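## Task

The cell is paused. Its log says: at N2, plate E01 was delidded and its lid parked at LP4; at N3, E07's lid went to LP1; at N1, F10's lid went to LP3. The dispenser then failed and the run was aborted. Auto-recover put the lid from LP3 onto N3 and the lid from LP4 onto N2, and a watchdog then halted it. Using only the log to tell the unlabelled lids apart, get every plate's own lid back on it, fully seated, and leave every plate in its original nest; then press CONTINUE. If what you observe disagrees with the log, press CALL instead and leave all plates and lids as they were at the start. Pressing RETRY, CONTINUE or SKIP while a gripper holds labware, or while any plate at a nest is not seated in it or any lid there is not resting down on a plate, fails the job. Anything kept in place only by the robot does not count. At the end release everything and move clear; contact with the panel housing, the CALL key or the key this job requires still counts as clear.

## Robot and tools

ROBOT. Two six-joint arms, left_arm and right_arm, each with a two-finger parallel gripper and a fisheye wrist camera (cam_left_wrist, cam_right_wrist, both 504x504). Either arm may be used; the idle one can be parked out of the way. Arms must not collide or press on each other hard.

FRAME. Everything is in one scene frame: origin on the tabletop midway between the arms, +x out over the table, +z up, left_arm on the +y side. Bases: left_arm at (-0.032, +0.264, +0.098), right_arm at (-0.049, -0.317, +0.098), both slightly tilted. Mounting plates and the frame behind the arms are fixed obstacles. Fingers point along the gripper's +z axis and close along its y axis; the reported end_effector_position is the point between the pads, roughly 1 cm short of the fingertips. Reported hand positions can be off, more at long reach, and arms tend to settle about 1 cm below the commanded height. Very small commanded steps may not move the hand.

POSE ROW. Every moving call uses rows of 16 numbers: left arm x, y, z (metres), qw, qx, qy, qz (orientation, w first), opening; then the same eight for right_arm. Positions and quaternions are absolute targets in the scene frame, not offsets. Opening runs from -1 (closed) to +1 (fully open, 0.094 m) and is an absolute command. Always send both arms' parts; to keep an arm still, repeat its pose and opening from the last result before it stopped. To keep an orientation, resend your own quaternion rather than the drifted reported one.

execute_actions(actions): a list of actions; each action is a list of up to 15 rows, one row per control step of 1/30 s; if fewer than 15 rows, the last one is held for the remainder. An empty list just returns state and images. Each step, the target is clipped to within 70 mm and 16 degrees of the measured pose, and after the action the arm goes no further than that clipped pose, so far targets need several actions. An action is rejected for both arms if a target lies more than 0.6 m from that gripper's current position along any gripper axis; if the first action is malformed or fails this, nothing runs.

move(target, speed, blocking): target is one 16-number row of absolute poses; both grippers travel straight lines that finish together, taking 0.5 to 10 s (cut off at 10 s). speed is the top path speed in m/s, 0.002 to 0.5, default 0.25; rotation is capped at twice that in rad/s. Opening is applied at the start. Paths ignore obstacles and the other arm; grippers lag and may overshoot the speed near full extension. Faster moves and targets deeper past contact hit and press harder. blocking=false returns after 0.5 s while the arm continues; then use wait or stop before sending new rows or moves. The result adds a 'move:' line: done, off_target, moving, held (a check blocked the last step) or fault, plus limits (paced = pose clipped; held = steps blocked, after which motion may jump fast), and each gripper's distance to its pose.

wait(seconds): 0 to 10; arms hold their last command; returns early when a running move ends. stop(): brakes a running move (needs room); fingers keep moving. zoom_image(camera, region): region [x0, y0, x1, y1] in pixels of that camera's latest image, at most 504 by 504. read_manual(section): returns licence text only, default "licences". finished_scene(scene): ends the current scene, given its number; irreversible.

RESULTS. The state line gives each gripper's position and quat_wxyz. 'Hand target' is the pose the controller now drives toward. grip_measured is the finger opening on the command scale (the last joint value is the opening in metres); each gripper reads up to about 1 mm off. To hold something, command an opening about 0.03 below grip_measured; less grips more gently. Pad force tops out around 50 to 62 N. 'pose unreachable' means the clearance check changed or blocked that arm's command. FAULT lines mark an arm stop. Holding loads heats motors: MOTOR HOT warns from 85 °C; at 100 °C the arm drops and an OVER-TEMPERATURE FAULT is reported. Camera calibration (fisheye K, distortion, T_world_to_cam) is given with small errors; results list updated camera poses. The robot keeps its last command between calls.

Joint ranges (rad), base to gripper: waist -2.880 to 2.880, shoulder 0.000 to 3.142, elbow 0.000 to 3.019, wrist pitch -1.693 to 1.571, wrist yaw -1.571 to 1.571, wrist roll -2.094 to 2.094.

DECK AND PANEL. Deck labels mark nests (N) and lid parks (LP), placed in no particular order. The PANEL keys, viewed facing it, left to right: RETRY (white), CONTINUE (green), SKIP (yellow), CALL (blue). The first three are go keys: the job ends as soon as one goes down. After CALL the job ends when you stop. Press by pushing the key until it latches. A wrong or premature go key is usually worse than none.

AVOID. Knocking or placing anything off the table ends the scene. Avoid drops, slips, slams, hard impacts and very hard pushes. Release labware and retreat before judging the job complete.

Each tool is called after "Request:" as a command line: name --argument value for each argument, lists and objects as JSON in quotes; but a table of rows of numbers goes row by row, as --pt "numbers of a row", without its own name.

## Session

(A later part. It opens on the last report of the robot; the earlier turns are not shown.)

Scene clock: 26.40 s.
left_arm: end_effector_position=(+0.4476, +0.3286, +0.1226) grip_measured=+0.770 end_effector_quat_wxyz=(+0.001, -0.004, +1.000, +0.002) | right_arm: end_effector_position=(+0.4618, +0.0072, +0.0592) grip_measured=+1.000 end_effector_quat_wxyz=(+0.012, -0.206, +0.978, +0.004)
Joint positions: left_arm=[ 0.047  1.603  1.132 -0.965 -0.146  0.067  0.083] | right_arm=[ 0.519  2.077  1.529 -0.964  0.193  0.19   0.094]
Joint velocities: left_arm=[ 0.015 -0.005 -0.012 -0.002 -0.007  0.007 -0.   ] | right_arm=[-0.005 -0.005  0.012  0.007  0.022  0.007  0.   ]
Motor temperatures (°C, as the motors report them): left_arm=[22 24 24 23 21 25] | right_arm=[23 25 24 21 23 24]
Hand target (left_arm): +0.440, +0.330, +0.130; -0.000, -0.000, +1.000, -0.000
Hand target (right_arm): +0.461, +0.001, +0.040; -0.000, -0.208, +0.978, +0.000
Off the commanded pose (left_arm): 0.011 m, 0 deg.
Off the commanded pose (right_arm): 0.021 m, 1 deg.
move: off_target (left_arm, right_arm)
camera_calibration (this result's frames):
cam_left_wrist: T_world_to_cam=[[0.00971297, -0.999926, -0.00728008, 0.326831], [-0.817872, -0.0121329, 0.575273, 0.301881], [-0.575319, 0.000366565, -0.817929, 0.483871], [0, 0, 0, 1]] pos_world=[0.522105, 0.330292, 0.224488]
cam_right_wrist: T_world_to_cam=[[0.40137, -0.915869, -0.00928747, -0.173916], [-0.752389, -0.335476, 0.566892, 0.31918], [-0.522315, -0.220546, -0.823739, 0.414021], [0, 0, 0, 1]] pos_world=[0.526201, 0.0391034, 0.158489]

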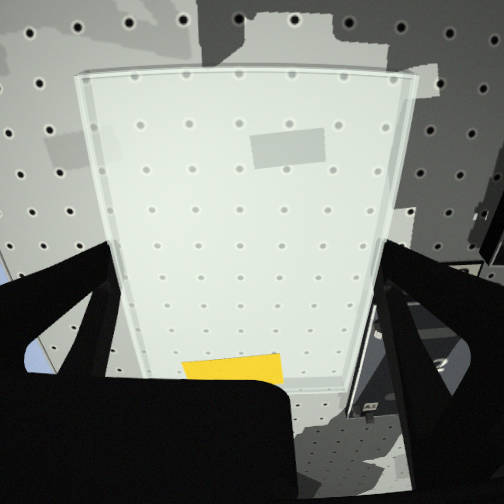

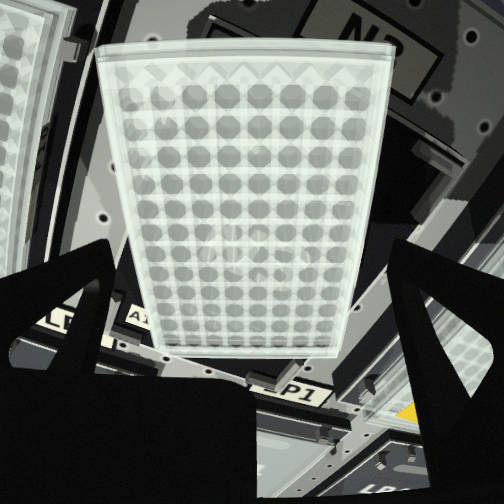

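Appears like ~16 mm more (well pitch should be ~36px).

Request:
move --target '[0.44,0.33,0.13,0,0,1,0,0.73,0.462,0.001,0.021,0,-0.208,0.978,0,1]' --speed 0.04

Request:
move --target '[0.44,0.33,0.13,0,0,1,0,0.73,0.462,0.001,0.021,0,-0.208,0.978,0,0.68]' --speed 0.04

Scene clock: 27.83 s.
left_arm: end_effector_position=(+0.4476, +0.3286, +0.1226) grip_measured=+0.770 end_effector_quat_wxyz=(+0.001, -0.004, +1.000, +0.002) | right_arm: end_effector_position=(+0.4623, +0.0086, +0.0425) grip_measured=+1.000 end_effector_quat_wxyz=(+0.013, -0.207, +0.978, +0.005)
Joint positions: left_arm=[ 0.047  1.603  1.132 -0.965 -0.146  0.067  0.083] | right_arm=[ 0.515  2.103  1.523 -0.929  0.193  0.184  0.094]
Joint velocities: left_arm=[ 0.005 -0.005 -0.007  0.012 -0.022  0.051  0.   ] | right_arm=[-0.005  0.005 -0.007  0.012  0.007 -0.007  0.   ]
Motor temperatures (°C, as the motors report them): left_arm=[22 24 24 23 21 25] | right_arm=[23 25 24 21 23 24]
Hand target (left_arm): +0.440, +0.330, +0.130; -0.000, -0.000, +1.000, +0.000
Hand target (right_arm): +0.461, +0.001, +0.021; -0.000, -0.208, +0.978, +0.000
Off the commanded pose (left_arm): 0.011 m, 0 deg.
Off the commanded pose (right_arm): 0.023 m, 2 deg.
move: off_target (left_arm, right_arm)
camera_calibration (this result's frames):
cam_left_wrist: T_world_to_cam=[[0.00971297, -0.999926, -0.00728008, 0.326831], [-0.817872, -0.0121329, 0.575273, 0.301881], [-0.575319, 0.000366565, -0.817929, 0.483871], [0, 0, 0, 1]] pos_world=[0.522105, 0.330292, 0.224488]
cam_right_wrist: T_world_to_cam=[[0.403366, -0.91499, -0.00943083, -0.173877], [-0.752808, -0.337693, 0.565016, 0.329838], [-0.520168, -0.220808, -0.825026, 0.399849], [0, 0, 0, 1]] pos_world=[0.52643, 0.0405783, 0.141883]

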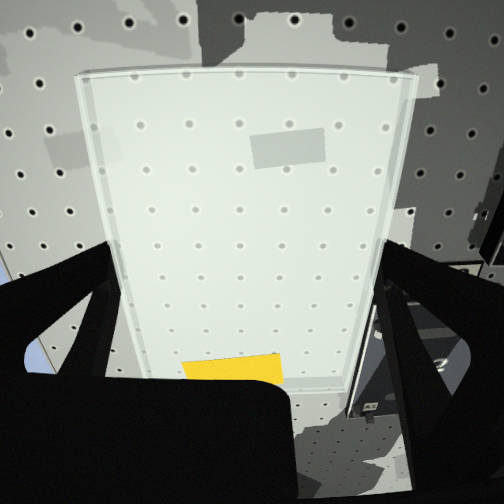

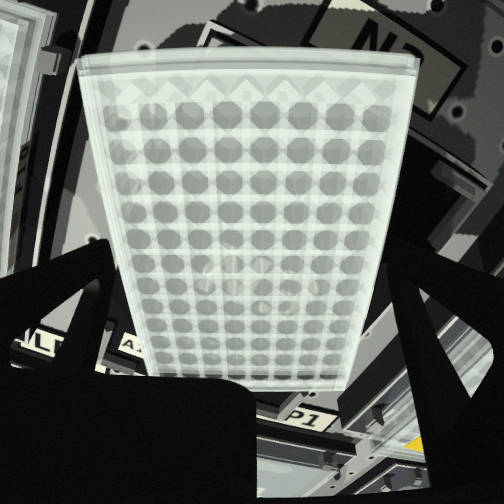

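Scene clock: 28.63 s.
left_arm: end_effector_position=(+0.4476, +0.3286, +0.1226) grip_measured=+0.770 end_effector_quat_wxyz=(+0.001, -0.004, +1.000, +0.002) | right_arm: end_effector_position=(+0.4624, +0.0086, +0.0425) grip_measured=+0.784 end_effector_quat_wxyz=(+0.013, -0.207, +0.978, +0.004)
Joint positions: left_arm=[ 0.047  1.603  1.132 -0.965 -0.146  0.067  0.083] | right_arm=[ 0.515  2.103  1.523 -0.929  0.193  0.183  0.084]
Joint velocities: left_arm=[ 0.005 -0.005 -0.007  0.002 -0.022 -0.081 -0.001] | right_arm=[ 0.005 -0.015  0.012 -0.012  0.022 -0.007 -0.   ]
Motor temperatures (°C, as the motors report them): left_arm=[22 24 24 23 21 25] | right_arm=[23 25 24 21 23 24]
Hand target (left_arm): +0.440, +0.330, +0.130; -0.000, -0.000, +1.000, +0.000
Hand target (right_arm): +0.461, +0.001, +0.022; -0.000, -0.208, +0.978, +0.000
Off the commanded pose (left_arm): 0.011 m, 0 deg.
Off the commanded pose (right_arm): 0.023 m, 2 deg.
move: off_target (left_arm, right_arm)
camera_calibration (this result's frames):
cam_left_wrist: T_world_to_cam=[[0.00971297, -0.999926, -0.00728008, 0.326831], [-0.817872, -0.0121329, 0.575273, 0.301881], [-0.575319, 0.000366565, -0.817929, 0.483871], [0, 0, 0, 1]] pos_world=[0.522105, 0.330292, 0.224488]
cam_right_wrist: T_world_to_cam=[[0.403707, -0.914843, -0.00904581, -0.174117], [-0.752808, -0.33779, 0.564958, 0.329851], [-0.519904, -0.221268, -0.82507, 0.39974], [0, 0, 0, 1]] pos_world=[0.526434, 0.0405801, 0.141887]

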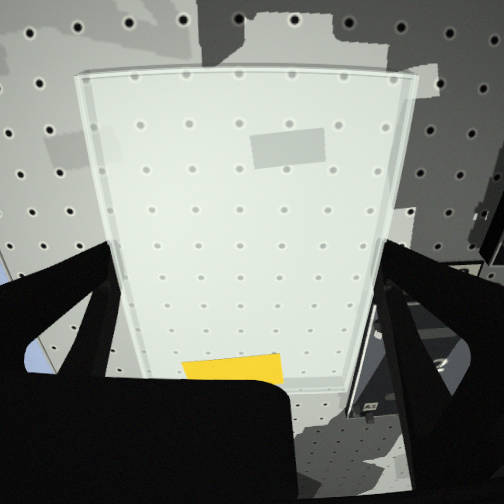

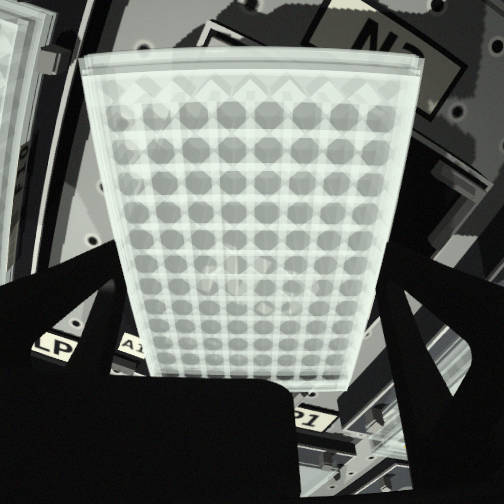

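Request:
move --target '[0.44,0.33,0.13,0,0,1,0,0.73,0.465,0.008,0.1,0,-0.208,0.978,0,0.7]' --speed 0.07

Request:
move --target '[0.44,0.33,0.13,0,0,1,0,0.73,0.455,-0.008,0.085,0,0.022,1,0,0.7]' --speed 0.2

Request:
move --target '[0.44,0.33,0.13,0,0,1,0,0.73,0.453,-0.009,0.035,0,0.022,1,0,0.7]' --speed 0.05

Scene clock: 30.03 s.
left_arm: end_effector_position=(+0.4476, +0.3286, +0.1226) grip_measured=+0.770 end_effector_quat_wxyz=(+0.001, -0.004, +1.000, +0.002) | right_arm: end_effector_position=(+0.4512, -0.0067, +0.0745) grip_measured=+0.784 end_effector_quat_wxyz=(-0.024, -0.213, +0.977, -0.011)
Joint positions: left_arm=[ 0.047  1.603  1.132 -0.965 -0.146  0.067  0.083] | right_arm=[ 0.515  2.061  1.549 -1.079  0.193  0.188  0.084]
Joint velocities: left_arm=[-0.005 -0.015 -0.002 -0.007  0.022  0.022  0.   ] | right_arm=[-0.015  0.015  0.007 -0.007 -0.051 -0.022 -0.   ]
Motor temperatures (°C, as the motors report them): left_arm=[22 24 24 23 21 25] | right_arm=[23 25 24 21 22 24]
Hand target (left_arm): +0.440, +0.330, +0.130; -0.000, -0.000, +1.000, +0.000
Hand target (right_arm): +0.464, +0.007, +0.100; -0.000, -0.208, +0.978, +0.000
Off the commanded pose (left_arm): 0.011 m, 0 deg.
Off the commanded pose (right_arm): 0.032 m, 3 deg.
move: off_target (left_arm, right_arm)
camera_calibration (this result's frames):
cam_left_wrist: T_world_to_cam=[[0.00971297, -0.999926, -0.00728008, 0.326831], [-0.817872, -0.0121329, 0.575273, 0.301881], [-0.575319, 0.000366565, -0.817929, 0.483871], [0, 0, 0, 1]] pos_world=[0.522105, 0.330292, 0.224488]
cam_right_wrist: T_world_to_cam=[[0.413739, -0.910376, 0.00593223, -0.188932], [-0.709498, -0.318349, 0.628702, 0.274021], [-0.570467, -0.264328, -0.777624, 0.43601], [0, 0, 0, 1]] pos_world=[0.521315, 0.030485, 0.167895]

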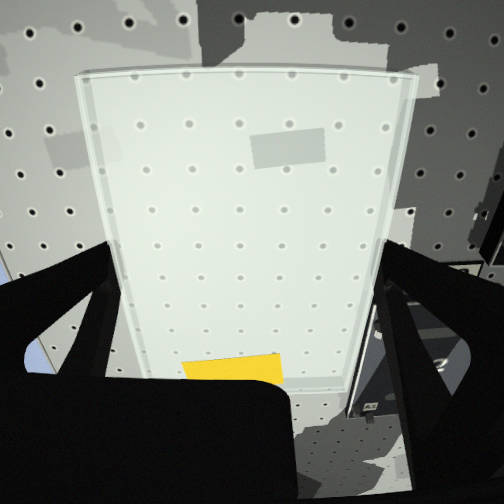

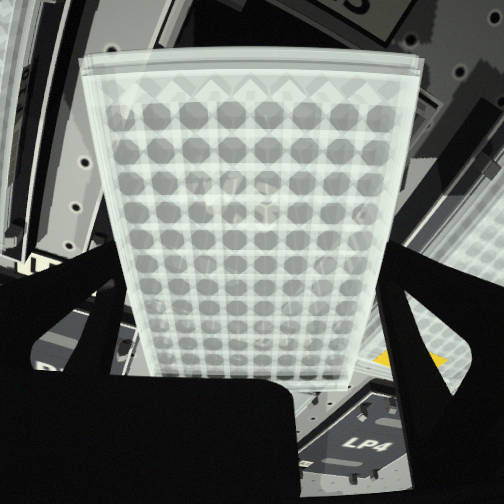

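Scene clock: 31.73 s.
left_arm: end_effector_position=(+0.4476, +0.3286, +0.1226) grip_measured=+0.770 end_effector_quat_wxyz=(+0.001, -0.004, +1.000, +0.002) | right_arm: end_effector_position=(+0.4498, -0.0068, +0.0729) grip_measured=+0.784 end_effector_quat_wxyz=(-0.012, +0.010, +1.000, -0.008)
Joint positions: left_arm=[ 0.047  1.603  1.132 -0.965 -0.146  0.067  0.083] | right_arm=[ 0.515  2.046  1.519 -1.039  0.191  0.632  0.084]
Joint velocities: left_arm=[ 0.005 -0.005 -0.017  0.002 -0.037 -0.051 -0.001] | right_arm=[ 0.005 -0.005 -0.002  0.012 -0.081  0.022 -0.   ]
Motor temperatures (°C, as the motors report them): left_arm=[22 24 24 23 21 25] | right_arm=[23 26 24 21 22 24]
Hand target (left_arm): +0.440, +0.330, +0.130; -0.000, -0.000, +1.000, +0.000
Hand target (right_arm): +0.455, -0.008, +0.085; -0.000, +0.022, +1.000, -0.000
Off the commanded pose (left_arm): 0.011 m, 0 deg.
Off the commanded pose (right_arm): 0.013 m, 2 deg.
move: off_target (left_arm, right_arm)
camera_calibration (this result's frames):
cam_left_wrist: T_world_to_cam=[[0.00971297, -0.999926, -0.00728008, 0.326831], [-0.817872, -0.0121329, 0.575273, 0.301881], [-0.575319, 0.000366565, -0.817929, 0.483871], [0, 0, 0, 1]] pos_world=[0.522105, 0.330292, 0.224488]
cam_right_wrist: T_world_to_cam=[[-0.0218779, -0.9997, 0.0110144, 0.00650391], [-0.795095, 0.024077, 0.606007, 0.316477], [-0.606091, 0.00450067, -0.795383, 0.453057], [0, 0, 0, 1]] pos_world=[0.526365, -0.00315692, 0.168495]

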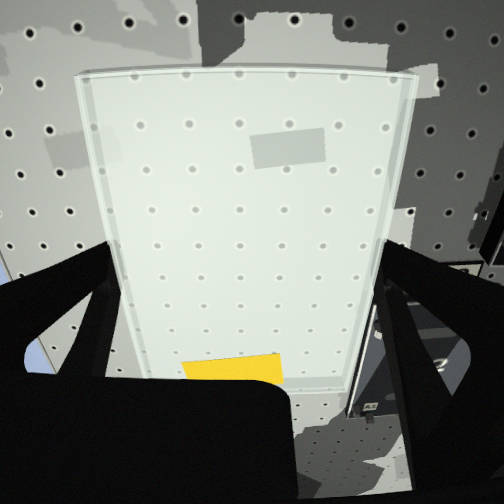

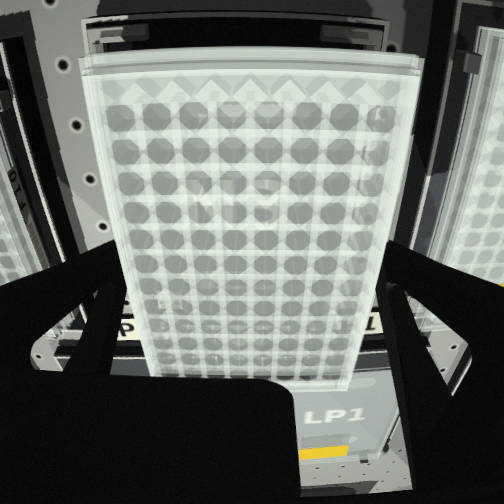

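Scene clock: 32.90 s.
left_arm: end_effector_position=(+0.4476, +0.3286, +0.1226) grip_measured=+0.770 end_effector_quat_wxyz=(+0.001, -0.004, +1.000, +0.002) | right_arm: end_effector_position=(+0.4530, -0.0012, +0.0562) grip_measured=+0.784 end_effector_quat_wxyz=(+0.011, +0.016, +1.000, +0.008)
Joint positions: left_arm=[ 0.047  1.603  1.132 -0.965 -0.146  0.067  0.083] | right_arm=[ 0.514  2.053  1.478 -0.933  0.191  0.632  0.084]
Joint velocities: left_arm=[ 0.005 -0.005  0.002  0.012  0.051  0.007  0.   ] | right_arm=[-0.005 -0.005  0.002 -0.002  0.022 -0.007  0.001]
Motor temperatures (°C, as the motors report them): left_arm=[22 24 24 23 21 25] | right_arm=[23 26 24 21 22 24]
Hand target (left_arm): +0.440, +0.330, +0.130; -0.000, -0.000, +1.000, +0.000
Hand target (right_arm): +0.452, -0.009, +0.035; -0.000, +0.022, +1.000, +0.000
Off the commanded pose (left_arm): 0.011 m, 0 deg.
Off the commanded pose (right_arm): 0.023 m, 2 deg.
move: off_target (left_arm, right_arm)
camera_calibration (this result's frames):
cam_left_wrist: T_world_to_cam=[[0.00971297, -0.999926, -0.00728008, 0.326831], [-0.817872, -0.0121329, 0.575273, 0.301881], [-0.575319, 0.000366565, -0.817929, 0.483871], [0, 0, 0, 1]] pos_world=[0.522105, 0.330292, 0.224488]
cam_right_wrist: T_world_to_cam=[[-0.0337659, -0.999174, -0.0225987, 0.0196288], [-0.822288, 0.0149218, 0.568876, 0.343396], [-0.568069, 0.0377913, -0.822113, 0.426023], [0, 0, 0, 1]] pos_world=[0.525043, -0.00161139, 0.155333]

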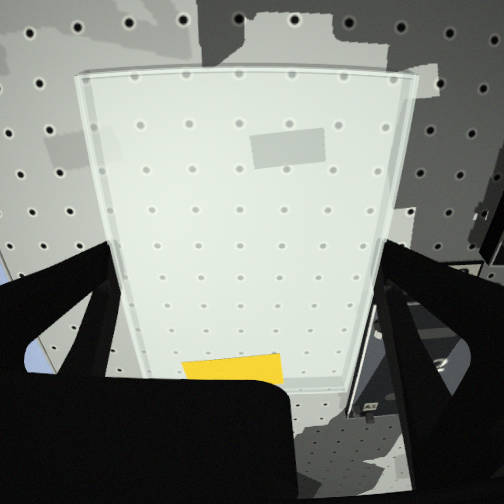

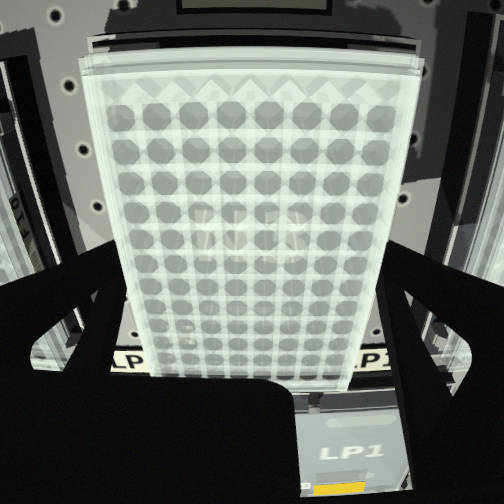

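Request:
move --target '[0.44,0.33,0.13,0,0,1,0,0.73,0.447,-0.0095,0.026,0,0.018,1,0,0.7]' --speed 0.04

Scene clock: 40.37 s.
left_arm: end_effector_position=(+0.4476, +0.3286, +0.1226) grip_measured=+0.770 end_effector_quat_wxyz=(+0.001, -0.004, +1.000, +0.002) | right_arm: end_effector_position=(+0.4483, -0.0024, +0.0475) grip_measured=+0.784 end_effector_quat_wxyz=(+0.012, +0.016, +1.000, +0.008)
Joint positions: left_arm=[ 0.047  1.603  1.132 -0.965 -0.146  0.067  0.083] | right_arm=[ 0.514  2.056  1.455 -0.906  0.191  0.632  0.084]
Joint velocities: left_arm=[-0.005 -0.005  0.002 -0.017 -0.081  0.022 -0.001] | right_arm=[ 0.015 -0.005 -0.012 -0.002 -0.007 -0.037  0.   ]
Motor temperatures (°C, as the motors report them): left_arm=[22 24 24 23 21 25] | right_arm=[23 26 24 21 22 24]
Hand target (left_arm): +0.440, +0.330, +0.130; -0.000, -0.000, +1.000, +0.000
Hand target (right_arm): +0.446, -0.010, +0.027; -0.000, +0.018, +1.000, +0.000
Off the commanded pose (left_arm): 0.011 m, 0 deg.
Off the commanded pose (right_arm): 0.023 m, 2 deg.
move: off_target (left_arm, right_arm)
camera_calibration (this result's frames):
cam_left_wrist: T_world_to_cam=[[0.00971297, -0.999926, -0.00728008, 0.326831], [-0.817872, -0.0121329, 0.575273, 0.301881], [-0.575319, 0.000366565, -0.817929, 0.483871], [0, 0, 0, 1]] pos_world=[0.522105, 0.330292, 0.224488]
cam_right_wrist: T_world_to_cam=[[-0.0339623, -0.999152, -0.0232691, 0.0182295], [-0.82281, 0.0147372, 0.568126, 0.344819], [-0.567301, 0.0384409, -0.822613, 0.415932], [0, 0, 0, 1]] pos_world=[0.520298, -0.00285638, 0.146674]

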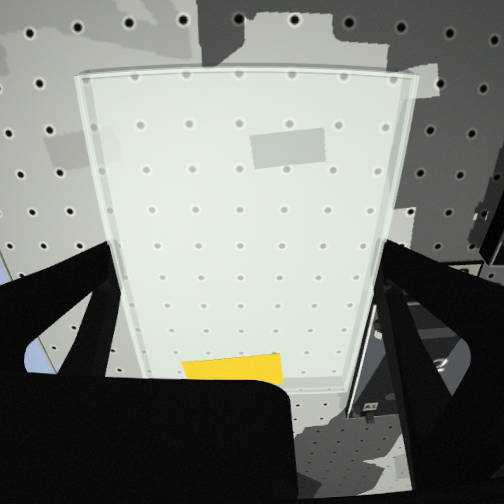

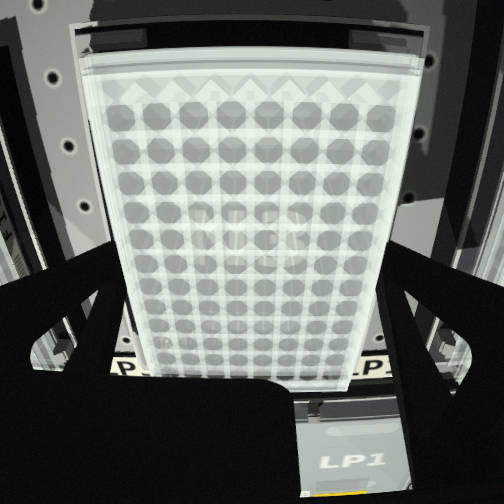

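Request:
move --target '[0.44,0.33,0.13,0,0,1,0,0.73,0.4455,-0.007,0.014,0,0.022,1,0,0.7]' --speed 0.04

Request:
execute_actions --actions '[[[0.44,0.33,0.13,0,0,1,0,0.73,0.4455,-0.007,0.014,0,0.022,1,0,0.9]]]'

Scene clock: 41.50 s.
left_arm: end_effector_position=(+0.4476, +0.3286, +0.1226) grip_measured=+0.770 end_effector_quat_wxyz=(+0.001, -0.004, +1.000, +0.002) | right_arm: end_effector_position=(+0.4504, -0.0003, +0.0421) grip_measured=+0.784 end_effector_quat_wxyz=(+0.016, +0.017, +1.000, +0.011)
Joint positions: left_arm=[ 0.047  1.603  1.132 -0.965 -0.146  0.067  0.083] | right_arm=[ 0.514  2.066  1.455 -0.886  0.193  0.632  0.084]
Joint velocities: left_arm=[-0.005 -0.015  0.012  0.007 -0.066 -0.007 -0.001] | right_arm=[-0.005 -0.005 -0.007 -0.002 -0.007  0.022  0.001]
Motor temperatures (°C, as the motors report them): left_arm=[22 24 24 23 21 25] | right_arm=[23 26 24 21 22 24]
Hand target (left_arm): +0.440, +0.330, +0.130; -0.000, -0.000, +1.000, +0.000
Hand target (right_arm): +0.444, -0.008, +0.015; -0.000, +0.022, +1.000, +0.000
Off the commanded pose (left_arm): 0.011 m, 0 deg.
Off the commanded pose (right_arm): 0.029 m, 2 deg.
move: off_target (left_arm, right_arm)
camera_calibration (this result's frames):
cam_left_wrist: T_world_to_cam=[[0.00971297, -0.999926, -0.00728008, 0.326831], [-0.817872, -0.0121329, 0.575273, 0.301881], [-0.575319, 0.000366565, -0.817929, 0.483871], [0, 0, 0, 1]] pos_world=[0.522105, 0.330292, 0.224488]
cam_right_wrist: T_world_to_cam=[[-0.0359835, -0.998972, -0.0275802, 0.0213943], [-0.82758, 0.014317, 0.561165, 0.352016], [-0.560193, 0.0430175, -0.827244, 0.409623], [0, 0, 0, 1]] pos_world=[0.52156, -0.00128844, 0.141909]

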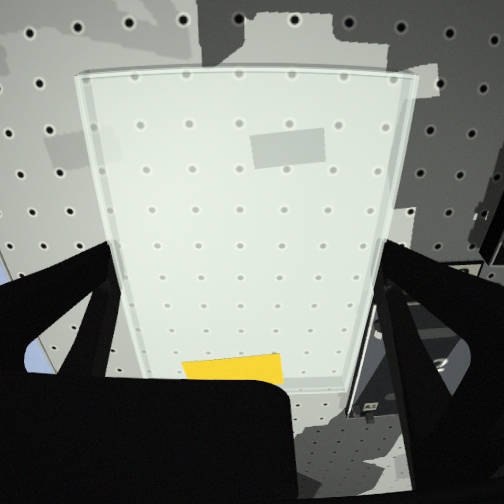

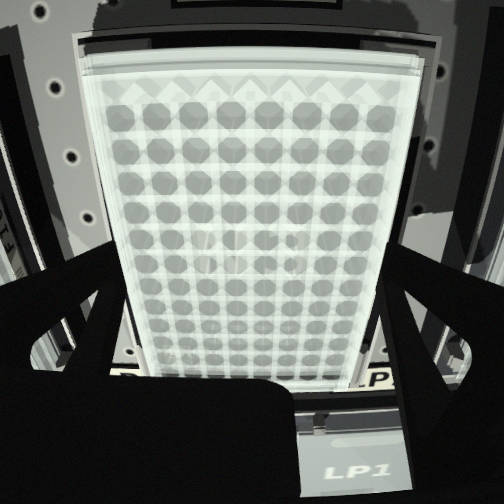

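Scene clock: 42.00 s.
left_arm: end_effector_position=(+0.4476, +0.3286, +0.1226) grip_measured=+0.770 end_effector_quat_wxyz=(+0.001, -0.003, +1.000, +0.002) | right_arm: end_effector_position=(+0.4496, -0.0001, +0.0387) grip_measured=+0.898 end_effector_quat_wxyz=(+0.015, +0.017, +1.000, +0.010)
Joint positions: left_arm=[ 0.047  1.603  1.132 -0.965 -0.146  0.068  0.083] | right_arm=[ 0.514  2.072  1.454 -0.882  0.193  0.632  0.089]
Joint velocities: left_arm=[ 0.005 -0.005 -0.002  0.017 -0.007 -0.007  0.   ] | right_arm=[ 0.005  0.005 -0.002 -0.002 -0.007  0.037  0.001]
Motor temperatures (°C, as the motors report them): left_arm=[22 24 24 23 21 25] | right_arm=[23 26 24 21 22 24]
Hand target (left_arm): +0.440, +0.330, +0.130; -0.000, +0.000, +1.000, +0.000
Hand target (right_arm): +0.445, -0.007, +0.015; -0.000, +0.022, +1.000, +0.000
Off the commanded pose (left_arm): 0.011 m, 0 deg.
Off the commanded pose (right_arm): 0.026 m, 2 deg.
camera_calibration (this result's frames):
cam_left_wrist: T_world_to_cam=[[0.00933152, -0.99993, -0.00728108, 0.327003], [-0.817876, -0.0118215, 0.575274, 0.30178], [-0.575319, 0.000586843, -0.817929, 0.483799], [0, 0, 0, 1]] pos_world=[0.522106, 0.330263, 0.224488]
cam_right_wrist: T_world_to_cam=[[-0.0355983, -0.999022, -0.0262367, 0.0212524], [-0.826548, 0.0146753, 0.562675, 0.352685], [-0.561739, 0.0417161, -0.826262, 0.406992], [0, 0, 0, 1]] pos_world=[0.520891, -0.00092228, 0.138392]

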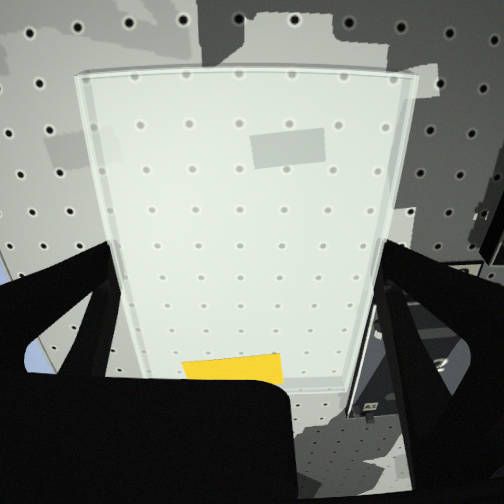

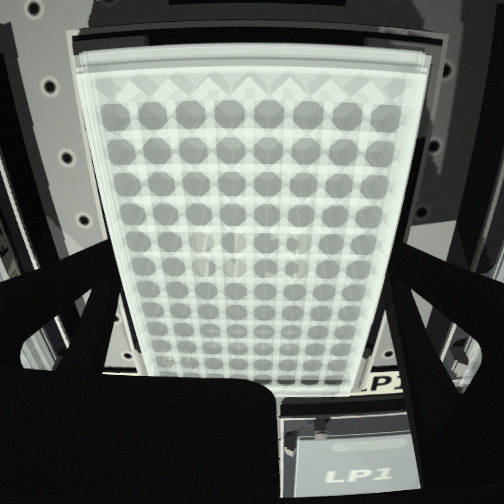

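Request:
execute_actions --actions '[[[0.44,0.33,0.13,0,0,1,0,0.73,0.4455,-0.007,0.014,0,0.022,1,0,0.72]],[[0.44,0.33,0.13,0,0,1,0,0.73,0.4455,-0.007,0.022,0,0.022,1,0,0.72]],[[0.44,0.33,0.13,0,0,1,0,0.73,0.4455,-0.007,0.03,0,0.022,1,0,0.72]],[[0.44,0.33,0.13,0,0,1,0,0.73,0.4455,-0.007,0.03,0,0.022,1,0,0.9]]]'

Scene clock: 44.13 s.
left_arm: end_effector_position=(+0.4476, +0.3286, +0.1226) grip_measured=+0.770 end_effector_quat_wxyz=(+0.001, -0.003, +1.000, +0.002) | right_arm: end_effector_position=(+0.4469, -0.0017, +0.0387) grip_measured=+0.898 end_effector_quat_wxyz=(+0.009, +0.016, +1.000, +0.007)
Joint positions: left_arm=[ 0.047  1.603  1.132 -0.965 -0.146  0.068  0.083] | right_arm=[ 0.514  2.072  1.454 -0.895  0.191  0.632  0.089]
Joint velocities: left_arm=[-0.015 -0.005  0.002 -0.007  0.037  0.037  0.001] | right_arm=[-0.005 -0.005 -0.017 -0.012 -0.022 -0.066 -0.   ]
Motor temperatures (°C, as the motors report them): left_arm=[22 24 24 23 21 25] | right_arm=[23 26 24 21 22 24]
Hand target (left_arm): +0.440, +0.330, +0.130; -0.000, -0.000, +1.000, +0.000
Hand target (right_arm): +0.445, -0.007, +0.030; +0.000, +0.022, +1.000, +0.000
Off the commanded pose (left_arm): 0.011 m, 0 deg.
Off the commanded pose (right_arm): 0.010 m, 2 deg.
camera_calibration (this result's frames):
cam_left_wrist: T_world_to_cam=[[0.00933152, -0.99993, -0.00728108, 0.327003], [-0.817876, -0.0118215, 0.575274, 0.30178], [-0.575319, 0.000586843, -0.817929, 0.483799], [0, 0, 0, 1]] pos_world=[0.522106, 0.330263, 0.224488]
cam_right_wrist: T_world_to_cam=[[-0.033735, -0.999239, -0.0195648, 0.0184505], [-0.820272, 0.0164986, 0.571735, 0.347369], [-0.570978, 0.035336, -0.820205, 0.409346], [0, 0, 0, 1]] pos_world=[0.519287, -0.00175933, 0.137505]

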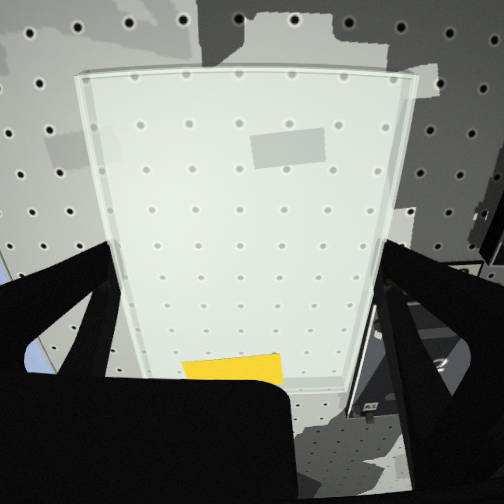

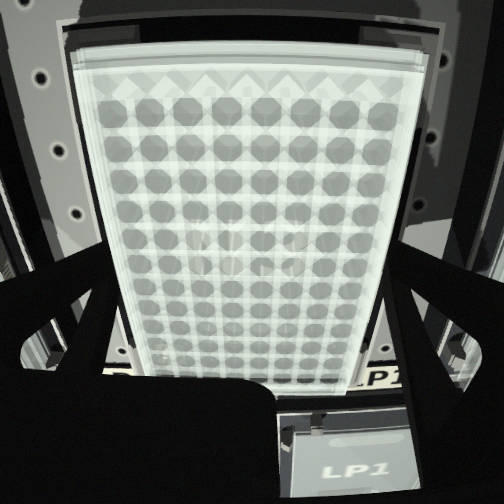

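Request:
execute_actions --actions '[[[0.44,0.33,0.13,0,0,1,0,0.73,0.4455,-0.007,0.03,0,0.022,1,0,0.7]],[[0.44,0.33,0.13,0,0,1,0,0.73,0.4455,-0.007,0.038,0,0.022,1,0,0.7]],[[0.44,0.33,0.13,0,0,1,0,0.73,0.4455,-0.007,0.038,0,0.022,1,0,1]]]'

Scene clock: 45.70 s.
left_arm: end_effector_position=(+0.4476, +0.3286, +0.1226) grip_measured=+0.770 end_effector_quat_wxyz=(+0.001, -0.003, +1.000, +0.002) | right_arm: end_effector_position=(+0.4434, -0.0036, +0.0386) grip_measured=+1.000 end_effector_quat_wxyz=(+0.002, +0.015, +1.000, +0.003)
Joint positions: left_arm=[ 0.047  1.603  1.132 -0.965 -0.146  0.068  0.083] | right_arm=[ 0.514  2.072  1.454 -0.911  0.189  0.635  0.094]
Joint velocities: left_arm=[-0.015  0.005  0.007 -0.017 -0.007 -0.037  0.001] | right_arm=[ 0.005 -0.005 -0.017 -0.017  0.007  0.007  0.   ]
Motor temperatures (°C, as the motors report them): left_arm=[22 24 24 23 21 25] | right_arm=[23 26 24 21 22 24]
Hand target (left_arm): +0.440, +0.330, +0.130; -0.000, -0.000, +1.000, +0.000
Hand target (right_arm): +0.445, -0.007, +0.038; -0.000, +0.022, +1.000, +0.000
Off the commanded pose (left_arm): 0.011 m, 0 deg.
Off the commanded pose (right_arm): 0.004 m, 1 deg.
camera_calibration (this result's frames):
cam_left_wrist: T_world_to_cam=[[0.00933152, -0.99993, -0.00728108, 0.327003], [-0.817876, -0.0118215, 0.575274, 0.30178], [-0.575319, 0.000586843, -0.817929, 0.483799], [0, 0, 0, 1]] pos_world=[0.522106, 0.330263, 0.224488]
cam_right_wrist: T_world_to_cam=[[-0.0330979, -0.999382, -0.0118324, 0.0158185], [-0.811877, 0.0199797, 0.583486, 0.340396], [-0.582889, 0.0289186, -0.812037, 0.412311], [0, 0, 0, 1]] pos_world=[0.517215, -0.00291571, 0.136382]

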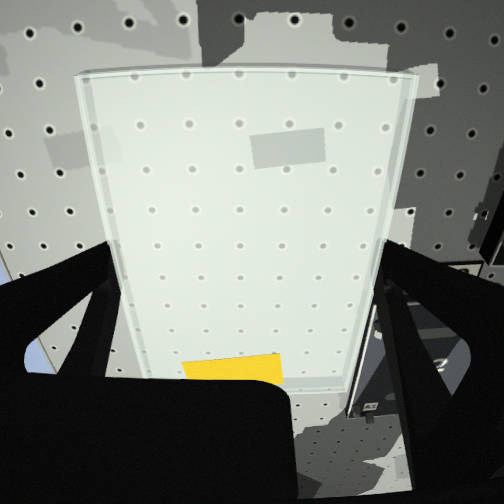

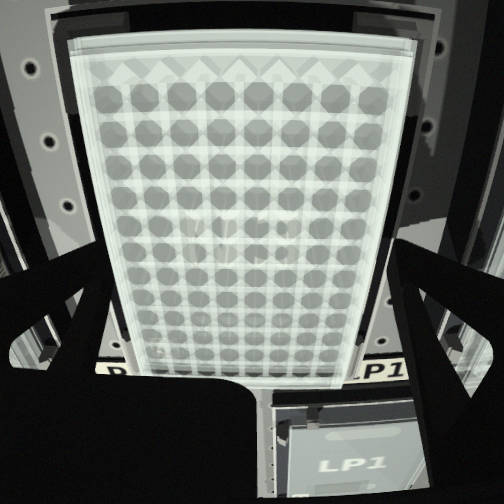

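Request:
move --target '[0.44,0.33,0.13,0,0,1,0,0.73,0.46,0.013,0.12,0,0.022,1,0,1]' --speed 0.08

Request:
move --target '[0.456,0.127,0.13,0,0,1,0,0.73,0.283,-0.072,0.1,0,0,1,0,1]' --speed 0.15

Request:
move --target '[0.452,0.127,0.055,0,0,1,0,0.73,0.283,-0.072,0.045,0,0,1,0,1]' --speed 0.07

Scene clock: 47.63 s.
left_arm: end_effector_position=(+0.4476, +0.3286, +0.1226) grip_measured=+0.770 end_effector_quat_wxyz=(+0.001, -0.003, +1.000, +0.002) | right_arm: end_effector_position=(+0.4472, +0.0006, +0.0961) grip_measured=+1.000 end_effector_quat_wxyz=(-0.021, +0.017, +1.000, -0.014)
Joint positions: left_arm=[ 0.047  1.603  1.132 -0.965 -0.146  0.068  0.083] | right_arm=[ 0.534  2.035  1.564 -1.12   0.189  0.669  0.094]
Joint velocities: left_arm=[-0.005  0.005  0.002  0.002 -0.066  0.037 -0.001] | right_arm=[ 0.005 -0.015 -0.002  0.002 -0.066 -0.022  0.   ]
Motor temperatures (°C, as the motors report them): left_arm=[22 24 24 23 21 25] | right_arm=[23 26 24 21 22 24]
Hand target (left_arm): +0.440, +0.330, +0.130; -0.000, -0.000, +1.000, +0.000
Hand target (right_arm): +0.460, +0.013, +0.120; +0.000, +0.022, +1.000, +0.000
Off the commanded pose (left_arm): 0.011 m, 0 deg.
Off the commanded pose (right_arm): 0.030 m, 3 deg.
move: off_target (left_arm, right_arm)
camera_calibration (this result's frames):
cam_left_wrist: T_world_to_cam=[[0.00933152, -0.99993, -0.00728108, 0.327003], [-0.817876, -0.0118215, 0.575274, 0.30178], [-0.575319, 0.000586843, -0.817929, 0.483799], [0, 0, 0, 1]] pos_world=[0.522106, 0.330263, 0.224488]
cam_right_wrist: T_world_to_cam=[[-0.035208, -0.999131, 0.0223064, 0.0184741], [-0.783776, 0.0414535, 0.619658, 0.293831], [-0.620045, 0.00433369, -0.784555, 0.475071], [0, 0, 0, 1]] pos_world=[0.525513, 0.00421891, 0.190232]

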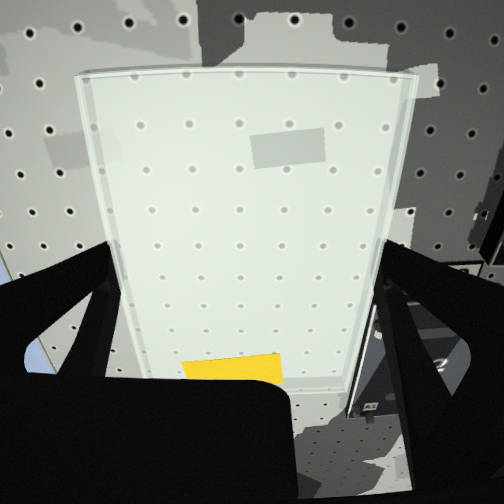

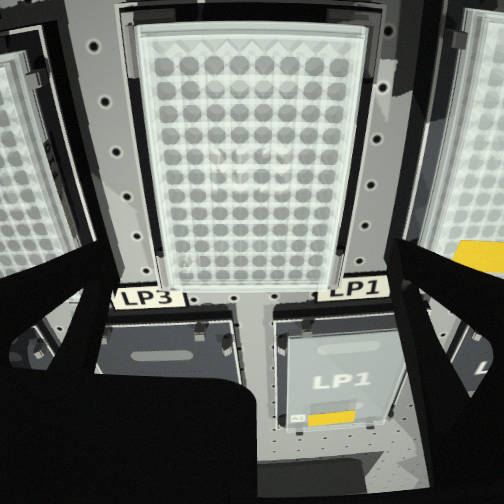

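Scene clock: 49.47 s.
left_arm: end_effector_position=(+0.4376, +0.1317, +0.1280) grip_measured=+0.770 end_effector_quat_wxyz=(-0.001, +0.006, +1.000, -0.003) | right_arm: end_effector_position=(+0.2827, -0.0771, +0.0955) grip_measured=+1.000 end_effector_quat_wxyz=(-0.010, -0.003, +1.000, -0.007)
Joint positions: left_arm=[-0.373  1.696  1.179 -0.992 -0.178 -0.338  0.083] | right_arm=[ 0.616  1.654  0.942 -0.869  0.192  0.707  0.094]
Joint velocities: left_arm=[ 0.005 -0.005  0.007  0.002  0.007 -0.095  0.001] | right_arm=[-0.005 -0.024 -0.017  0.012 -0.007 -0.007  0.   ]
Motor temperatures (°C, as the motors report them): left_arm=[22 24 24 23 21 25] | right_arm=[23 26 24 21 22 24]
Hand target (left_arm): +0.453, +0.126, +0.131; +0.001, -0.000, +1.000, -0.003
Hand target (right_arm): +0.284, -0.072, +0.101; +0.001, +0.000, +1.000, -0.000
Off the commanded pose (left_arm): 0.019 m, 1 deg.
Off the commanded pose (right_arm): 0.007 m, 1 deg.
move: off_target (left_arm)
camera_calibration (this result's frames):
cam_left_wrist: T_world_to_cam=[[-0.00870547, -0.99996, 0.00223577, 0.13692], [-0.814731, 0.00838921, 0.579778, 0.283553], [-0.579773, 0.00322569, -0.814771, 0.483782], [0, 0, 0, 1]] pos_world=[0.512696, 0.132975, 0.229468]
cam_right_wrist: T_world_to_cam=[[0.00418364, -0.999956, 0.00839539, -0.0747889], [-0.798098, 0.00171956, 0.602525, 0.171036], [-0.602513, -0.00922109, -0.798056, 0.368263], [0, 0, 0, 1]] pos_world=[0.358699, -0.0716839, 0.191469]

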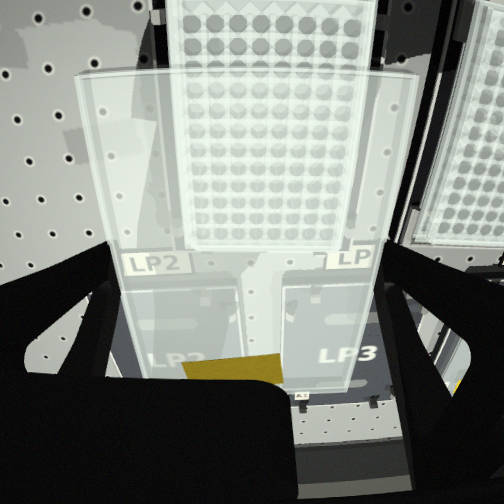

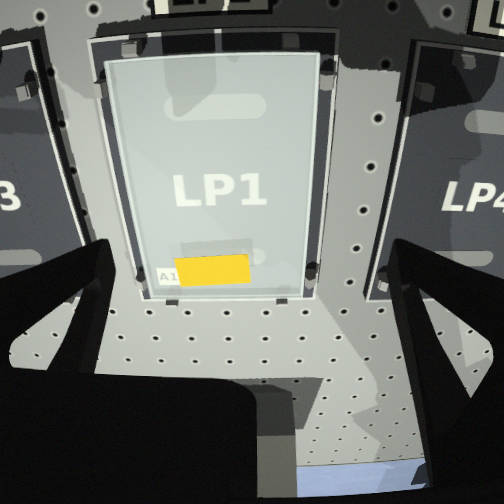

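Scene clock: 50.90 s.
left_arm: end_effector_position=(+0.4542, +0.1199, +0.0714) grip_measured=+0.770 end_effector_quat_wxyz=(+0.008, +0.001, +1.000, -0.005) | right_arm: end_effector_position=(+0.2833, -0.0665, +0.0566) grip_measured=+1.000 end_effector_quat_wxyz=(+0.007, +0.001, +1.000, +0.007)
Joint positions: left_arm=[-0.364  1.818  1.179 -0.849 -0.18  -0.335  0.083] | right_arm=[ 0.616  1.728  0.902 -0.709  0.192  0.707  0.094]
Joint velocities: left_arm=[ 0.005 -0.005  0.012  0.007  0.007 -0.022 -0.001] | right_arm=[-0.005 -0.005 -0.002  0.012  0.007 -0.007  0.   ]
Motor temperatures (°C, as the motors report them): left_arm=[22 24 24 23 21 25] | right_arm=[23 26 24 21 22 24]
Hand target (left_arm): +0.453, +0.126, +0.056; +0.000, -0.000, +1.000, +0.000
Hand target (right_arm): +0.282, -0.072, +0.045; -0.000, +0.000, +1.000, -0.000
Off the commanded pose (left_arm): 0.018 m, 1 deg.
Off the commanded pose (right_arm): 0.013 m, 1 deg.
move: off_target (left_arm, right_arm)
camera_calibration (this result's frames):
cam_left_wrist: T_world_to_cam=[[0.000184056, -0.999984, 0.00571726, 0.12107], [-0.825356, 0.00307613, 0.564604, 0.336498], [-0.564613, -0.0048227, -0.825342, 0.442152], [0, 0, 0, 1]] pos_world=[0.527353, 0.122166, 0.174246]
cam_right_wrist: T_world_to_cam=[[-0.00435897, -0.999778, -0.0206255, -0.059795], [-0.818031, -0.00829808, 0.575115, 0.201472], [-0.575158, 0.0193792, -0.817813, 0.33297], [0, 0, 0, 1]] pos_world=[0.35606, -0.0645626, 0.155204]

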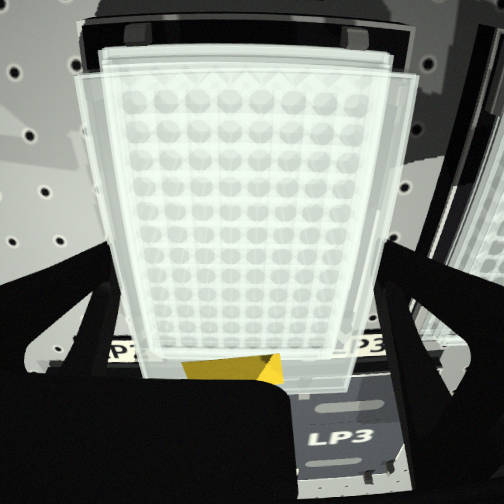

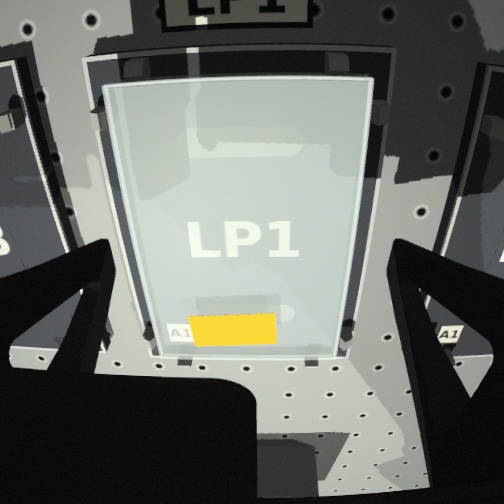

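Request:
move --target '[0.454,0.130,0.047,0,0.01,1,0,0.73,0.278,-0.069,0.026,0,-0.018,1,0,1]' --speed 0.05

Scene clock: 51.97 s.
left_arm: end_effector_position=(+0.4584, +0.1235, +0.0665) grip_measured=+0.770 end_effector_quat_wxyz=(+0.012, +0.010, +1.000, -0.006) | right_arm: end_effector_position=(+0.2792, -0.0648, +0.0366) grip_measured=+1.000 end_effector_quat_wxyz=(+0.006, -0.014, +1.000, +0.006)
Joint positions: left_arm=[-0.353  1.827  1.179 -0.831 -0.18  -0.305  0.083] | right_arm=[ 0.616  1.772  0.888 -0.654  0.192  0.677  0.094]
Joint velocities: left_arm=[-0.015 -0.005  0.002  0.002 -0.051  0.022 -0.   ] | right_arm=[-0.015 -0.015  0.002  0.002  0.022 -0.081  0.   ]
Motor temperatures (°C, as the motors report them): left_arm=[22 24 24 23 21 25] | right_arm=[23 26 24 21 22 24]
Hand target (left_arm): +0.454, +0.130, +0.048; +0.000, +0.010, +1.000, +0.000
Hand target (right_arm): +0.278, -0.069, +0.026; -0.000, -0.018, +1.000, +0.000
Off the commanded pose (left_arm): 0.021 m, 1 deg.
Off the commanded pose (right_arm): 0.011 m, 1 deg.
move: off_target (left_arm, right_arm)
camera_calibration (this result's frames):
cam_left_wrist: T_world_to_cam=[[-0.0173953, -0.999825, 0.0068155, 0.132714], [-0.829385, 0.0182363, 0.558379, 0.343059], [-0.558406, 0.00406052, -0.829558, 0.436855], [0, 0, 0, 1]] pos_world=[0.530779, 0.124661, 0.169935]
cam_right_wrist: T_world_to_cam=[[0.0263152, -0.999486, -0.0182924, -0.0671328], [-0.816341, -0.0320475, 0.576681, 0.207646], [-0.576971, -0.000242626, -0.816765, 0.31342], [0, 0, 0, 1]] pos_world=[0.352111, -0.0603677, 0.135016]

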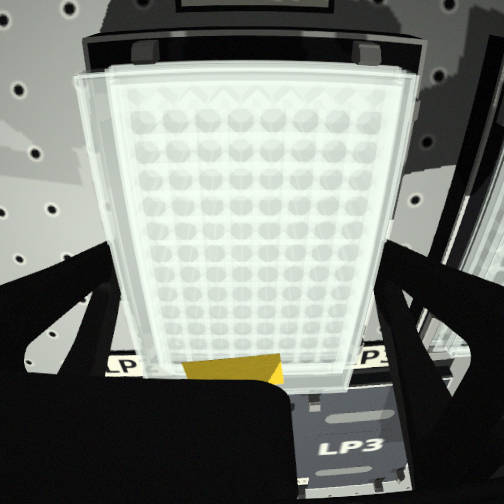

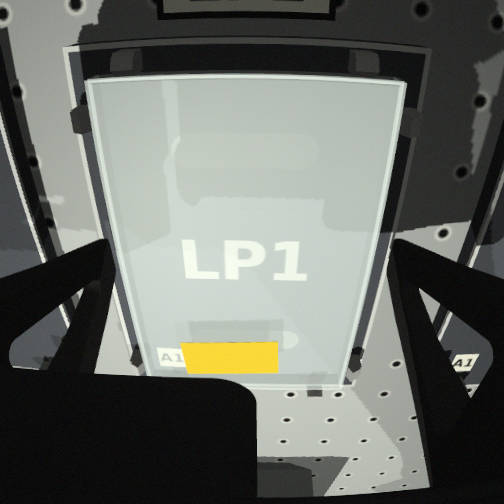

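Left: want y −3.5, x −2.

Request:
execute_actions --actions '[[[0.452,0.123,0.045,0,0.01,1,0,0.73,0.278,-0.069,0.018,0,-0.012,1,0,1]],[[0.452,0.123,0.045,0,0.01,1,0,0.73,0.278,-0.069,0.018,0,-0.012,1,0,1]],[[0.452,0.123,0.045,0,0.01,1,0,0.73,0.278,-0.069,0.018,0,-0.012,1,0,0.72]]]'

Scene clock: 53.53 s.
left_arm: end_effector_position=(+0.4587, +0.1231, +0.0646) grip_measured=+0.770 end_effector_quat_wxyz=(+0.012, +0.010, +1.000, -0.005) | right_arm: end_effector_position=(+0.2809, -0.0627, +0.0326) grip_measured=+0.781 end_effector_quat_wxyz=(+0.010, -0.014, +1.000, +0.009)
Joint positions: left_arm=[-0.353  1.831  1.179 -0.827 -0.18  -0.304  0.083] | right_arm=[ 0.616  1.782  0.887 -0.633  0.194  0.677  0.084]
Joint velocities: left_arm=[-0.015  0.005  0.007 -0.012 -0.022 -0.007  0.   ] | right_arm=[-0.015  0.005  0.002  0.002 -0.037 -0.037 -0.   ]
Motor temperatures (°C, as the motors report them): left_arm=[22 24 24 23 21 25] | right_arm=[23 26 24 21 22 24]
Hand target (left_arm): +0.452, +0.123, +0.046; +0.000, +0.010, +1.000, +0.000
Hand target (right_arm): +0.278, -0.069, +0.019; -0.000, -0.012, +1.000, +0.000
Off the commanded pose (left_arm): 0.021 m, 1 deg.
Off the commanded pose (right_arm): 0.016 m, 2 deg.
camera_calibration (this result's frames):
cam_left_wrist: T_world_to_cam=[[-0.0177006, -0.999822, 0.00655792, 0.132462], [-0.829648, 0.0183477, 0.557985, 0.344567], [-0.558006, 0.00443588, -0.829825, 0.435215], [0, 0, 0, 1]] pos_world=[0.531066, 0.124185, 0.16802]
cam_right_wrist: T_world_to_cam=[[0.0249256, -0.999419, -0.0232467, -0.0646068], [-0.821195, -0.0337309, 0.56965, 0.212824], [-0.570104, 0.00489114, -0.821558, 0.309676], [0, 0, 0, 1]] pos_world=[0.352928, -0.0589052, 0.13168]

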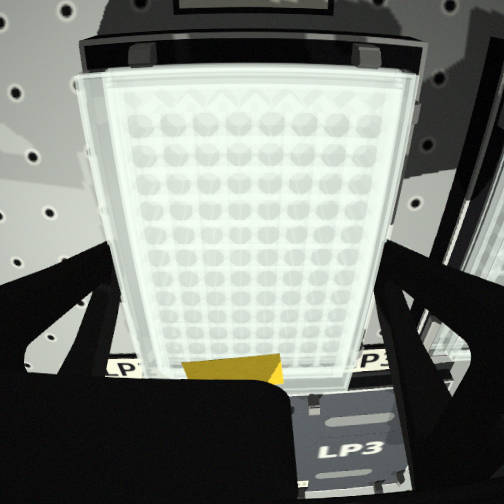

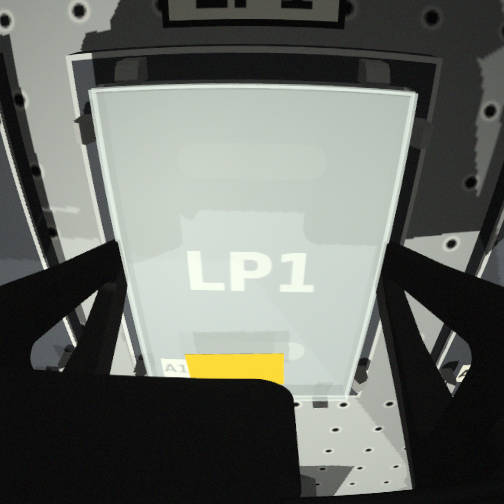

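Request:
execute_actions --actions '[[[0.450,0.118,0.046,0,0.01,1,0,0.73,0.283,-0.062,0.033,0,-0.012,1,0,0.72]],[[0.450,0.118,0.046,0,0.01,1,0,0.73,0.288,-0.056,0.048,0,-0.012,1,0,0.72]]]'

Scene clock: 54.63 s.
left_arm: end_effector_position=(+0.4587, +0.1231, +0.0646) grip_measured=+0.770 end_effector_quat_wxyz=(+0.012, +0.009, +1.000, -0.005) | right_arm: end_effector_position=(+0.2809, -0.0639, +0.0396) grip_measured=+0.781 end_effector_quat_wxyz=(-0.006, -0.015, +1.000, -0.003)
Joint positions: left_arm=[-0.353  1.831  1.179 -0.827 -0.18  -0.306  0.083] | right_arm=[ 0.616  1.782  0.917 -0.703  0.191  0.681  0.084]
Joint velocities: left_arm=[-0.005  0.005 -0.002  0.007  0.007  0.007  0.   ] | right_arm=[ 0.015 -0.005  0.002  0.002  0.007 -0.051  0.001]
Motor temperatures (°C, as the motors report them): left_arm=[22 24 24 23 21 25] | right_arm=[23 26 24 21 22 24]
Hand target (left_arm): +0.450, +0.118, +0.046; +0.000, +0.010, +1.000, +0.000
Hand target (right_arm): +0.288, -0.056, +0.048; +0.000, -0.012, +1.000, +0.000
Off the commanded pose (left_arm): 0.021 m, 1 deg.
Off the commanded pose (right_arm): 0.013 m, 1 deg.
camera_calibration (this result's frames):
cam_left_wrist: T_world_to_cam=[[-0.015794, -0.999853, 0.00660293, 0.131588], [-0.82967, 0.0167907, 0.558002, 0.344767], [-0.558031, 0.00333483, -0.829813, 0.435361], [0, 0, 0, 1]] pos_world=[0.531066, 0.124328, 0.168019]
cam_right_wrist: T_world_to_cam=[[0.0284738, -0.999594, -0.000542665, -0.0675306], [-0.802675, -0.023188, 0.595966, 0.203251], [-0.595737, -0.0165338, -0.80301, 0.320551], [0, 0, 0, 1]] pos_world=[0.356031, -0.0574903, 0.136238]

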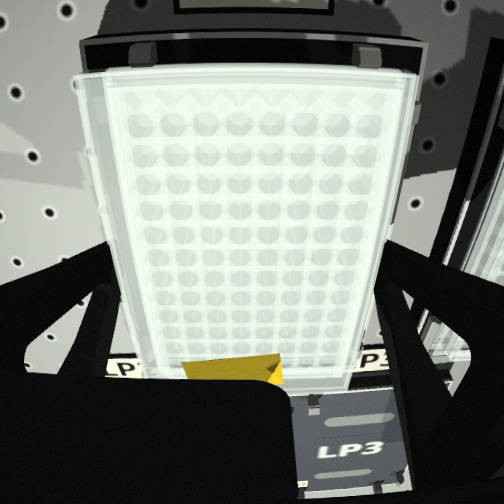

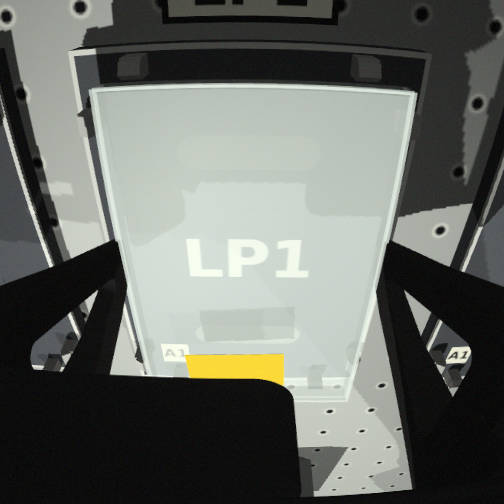

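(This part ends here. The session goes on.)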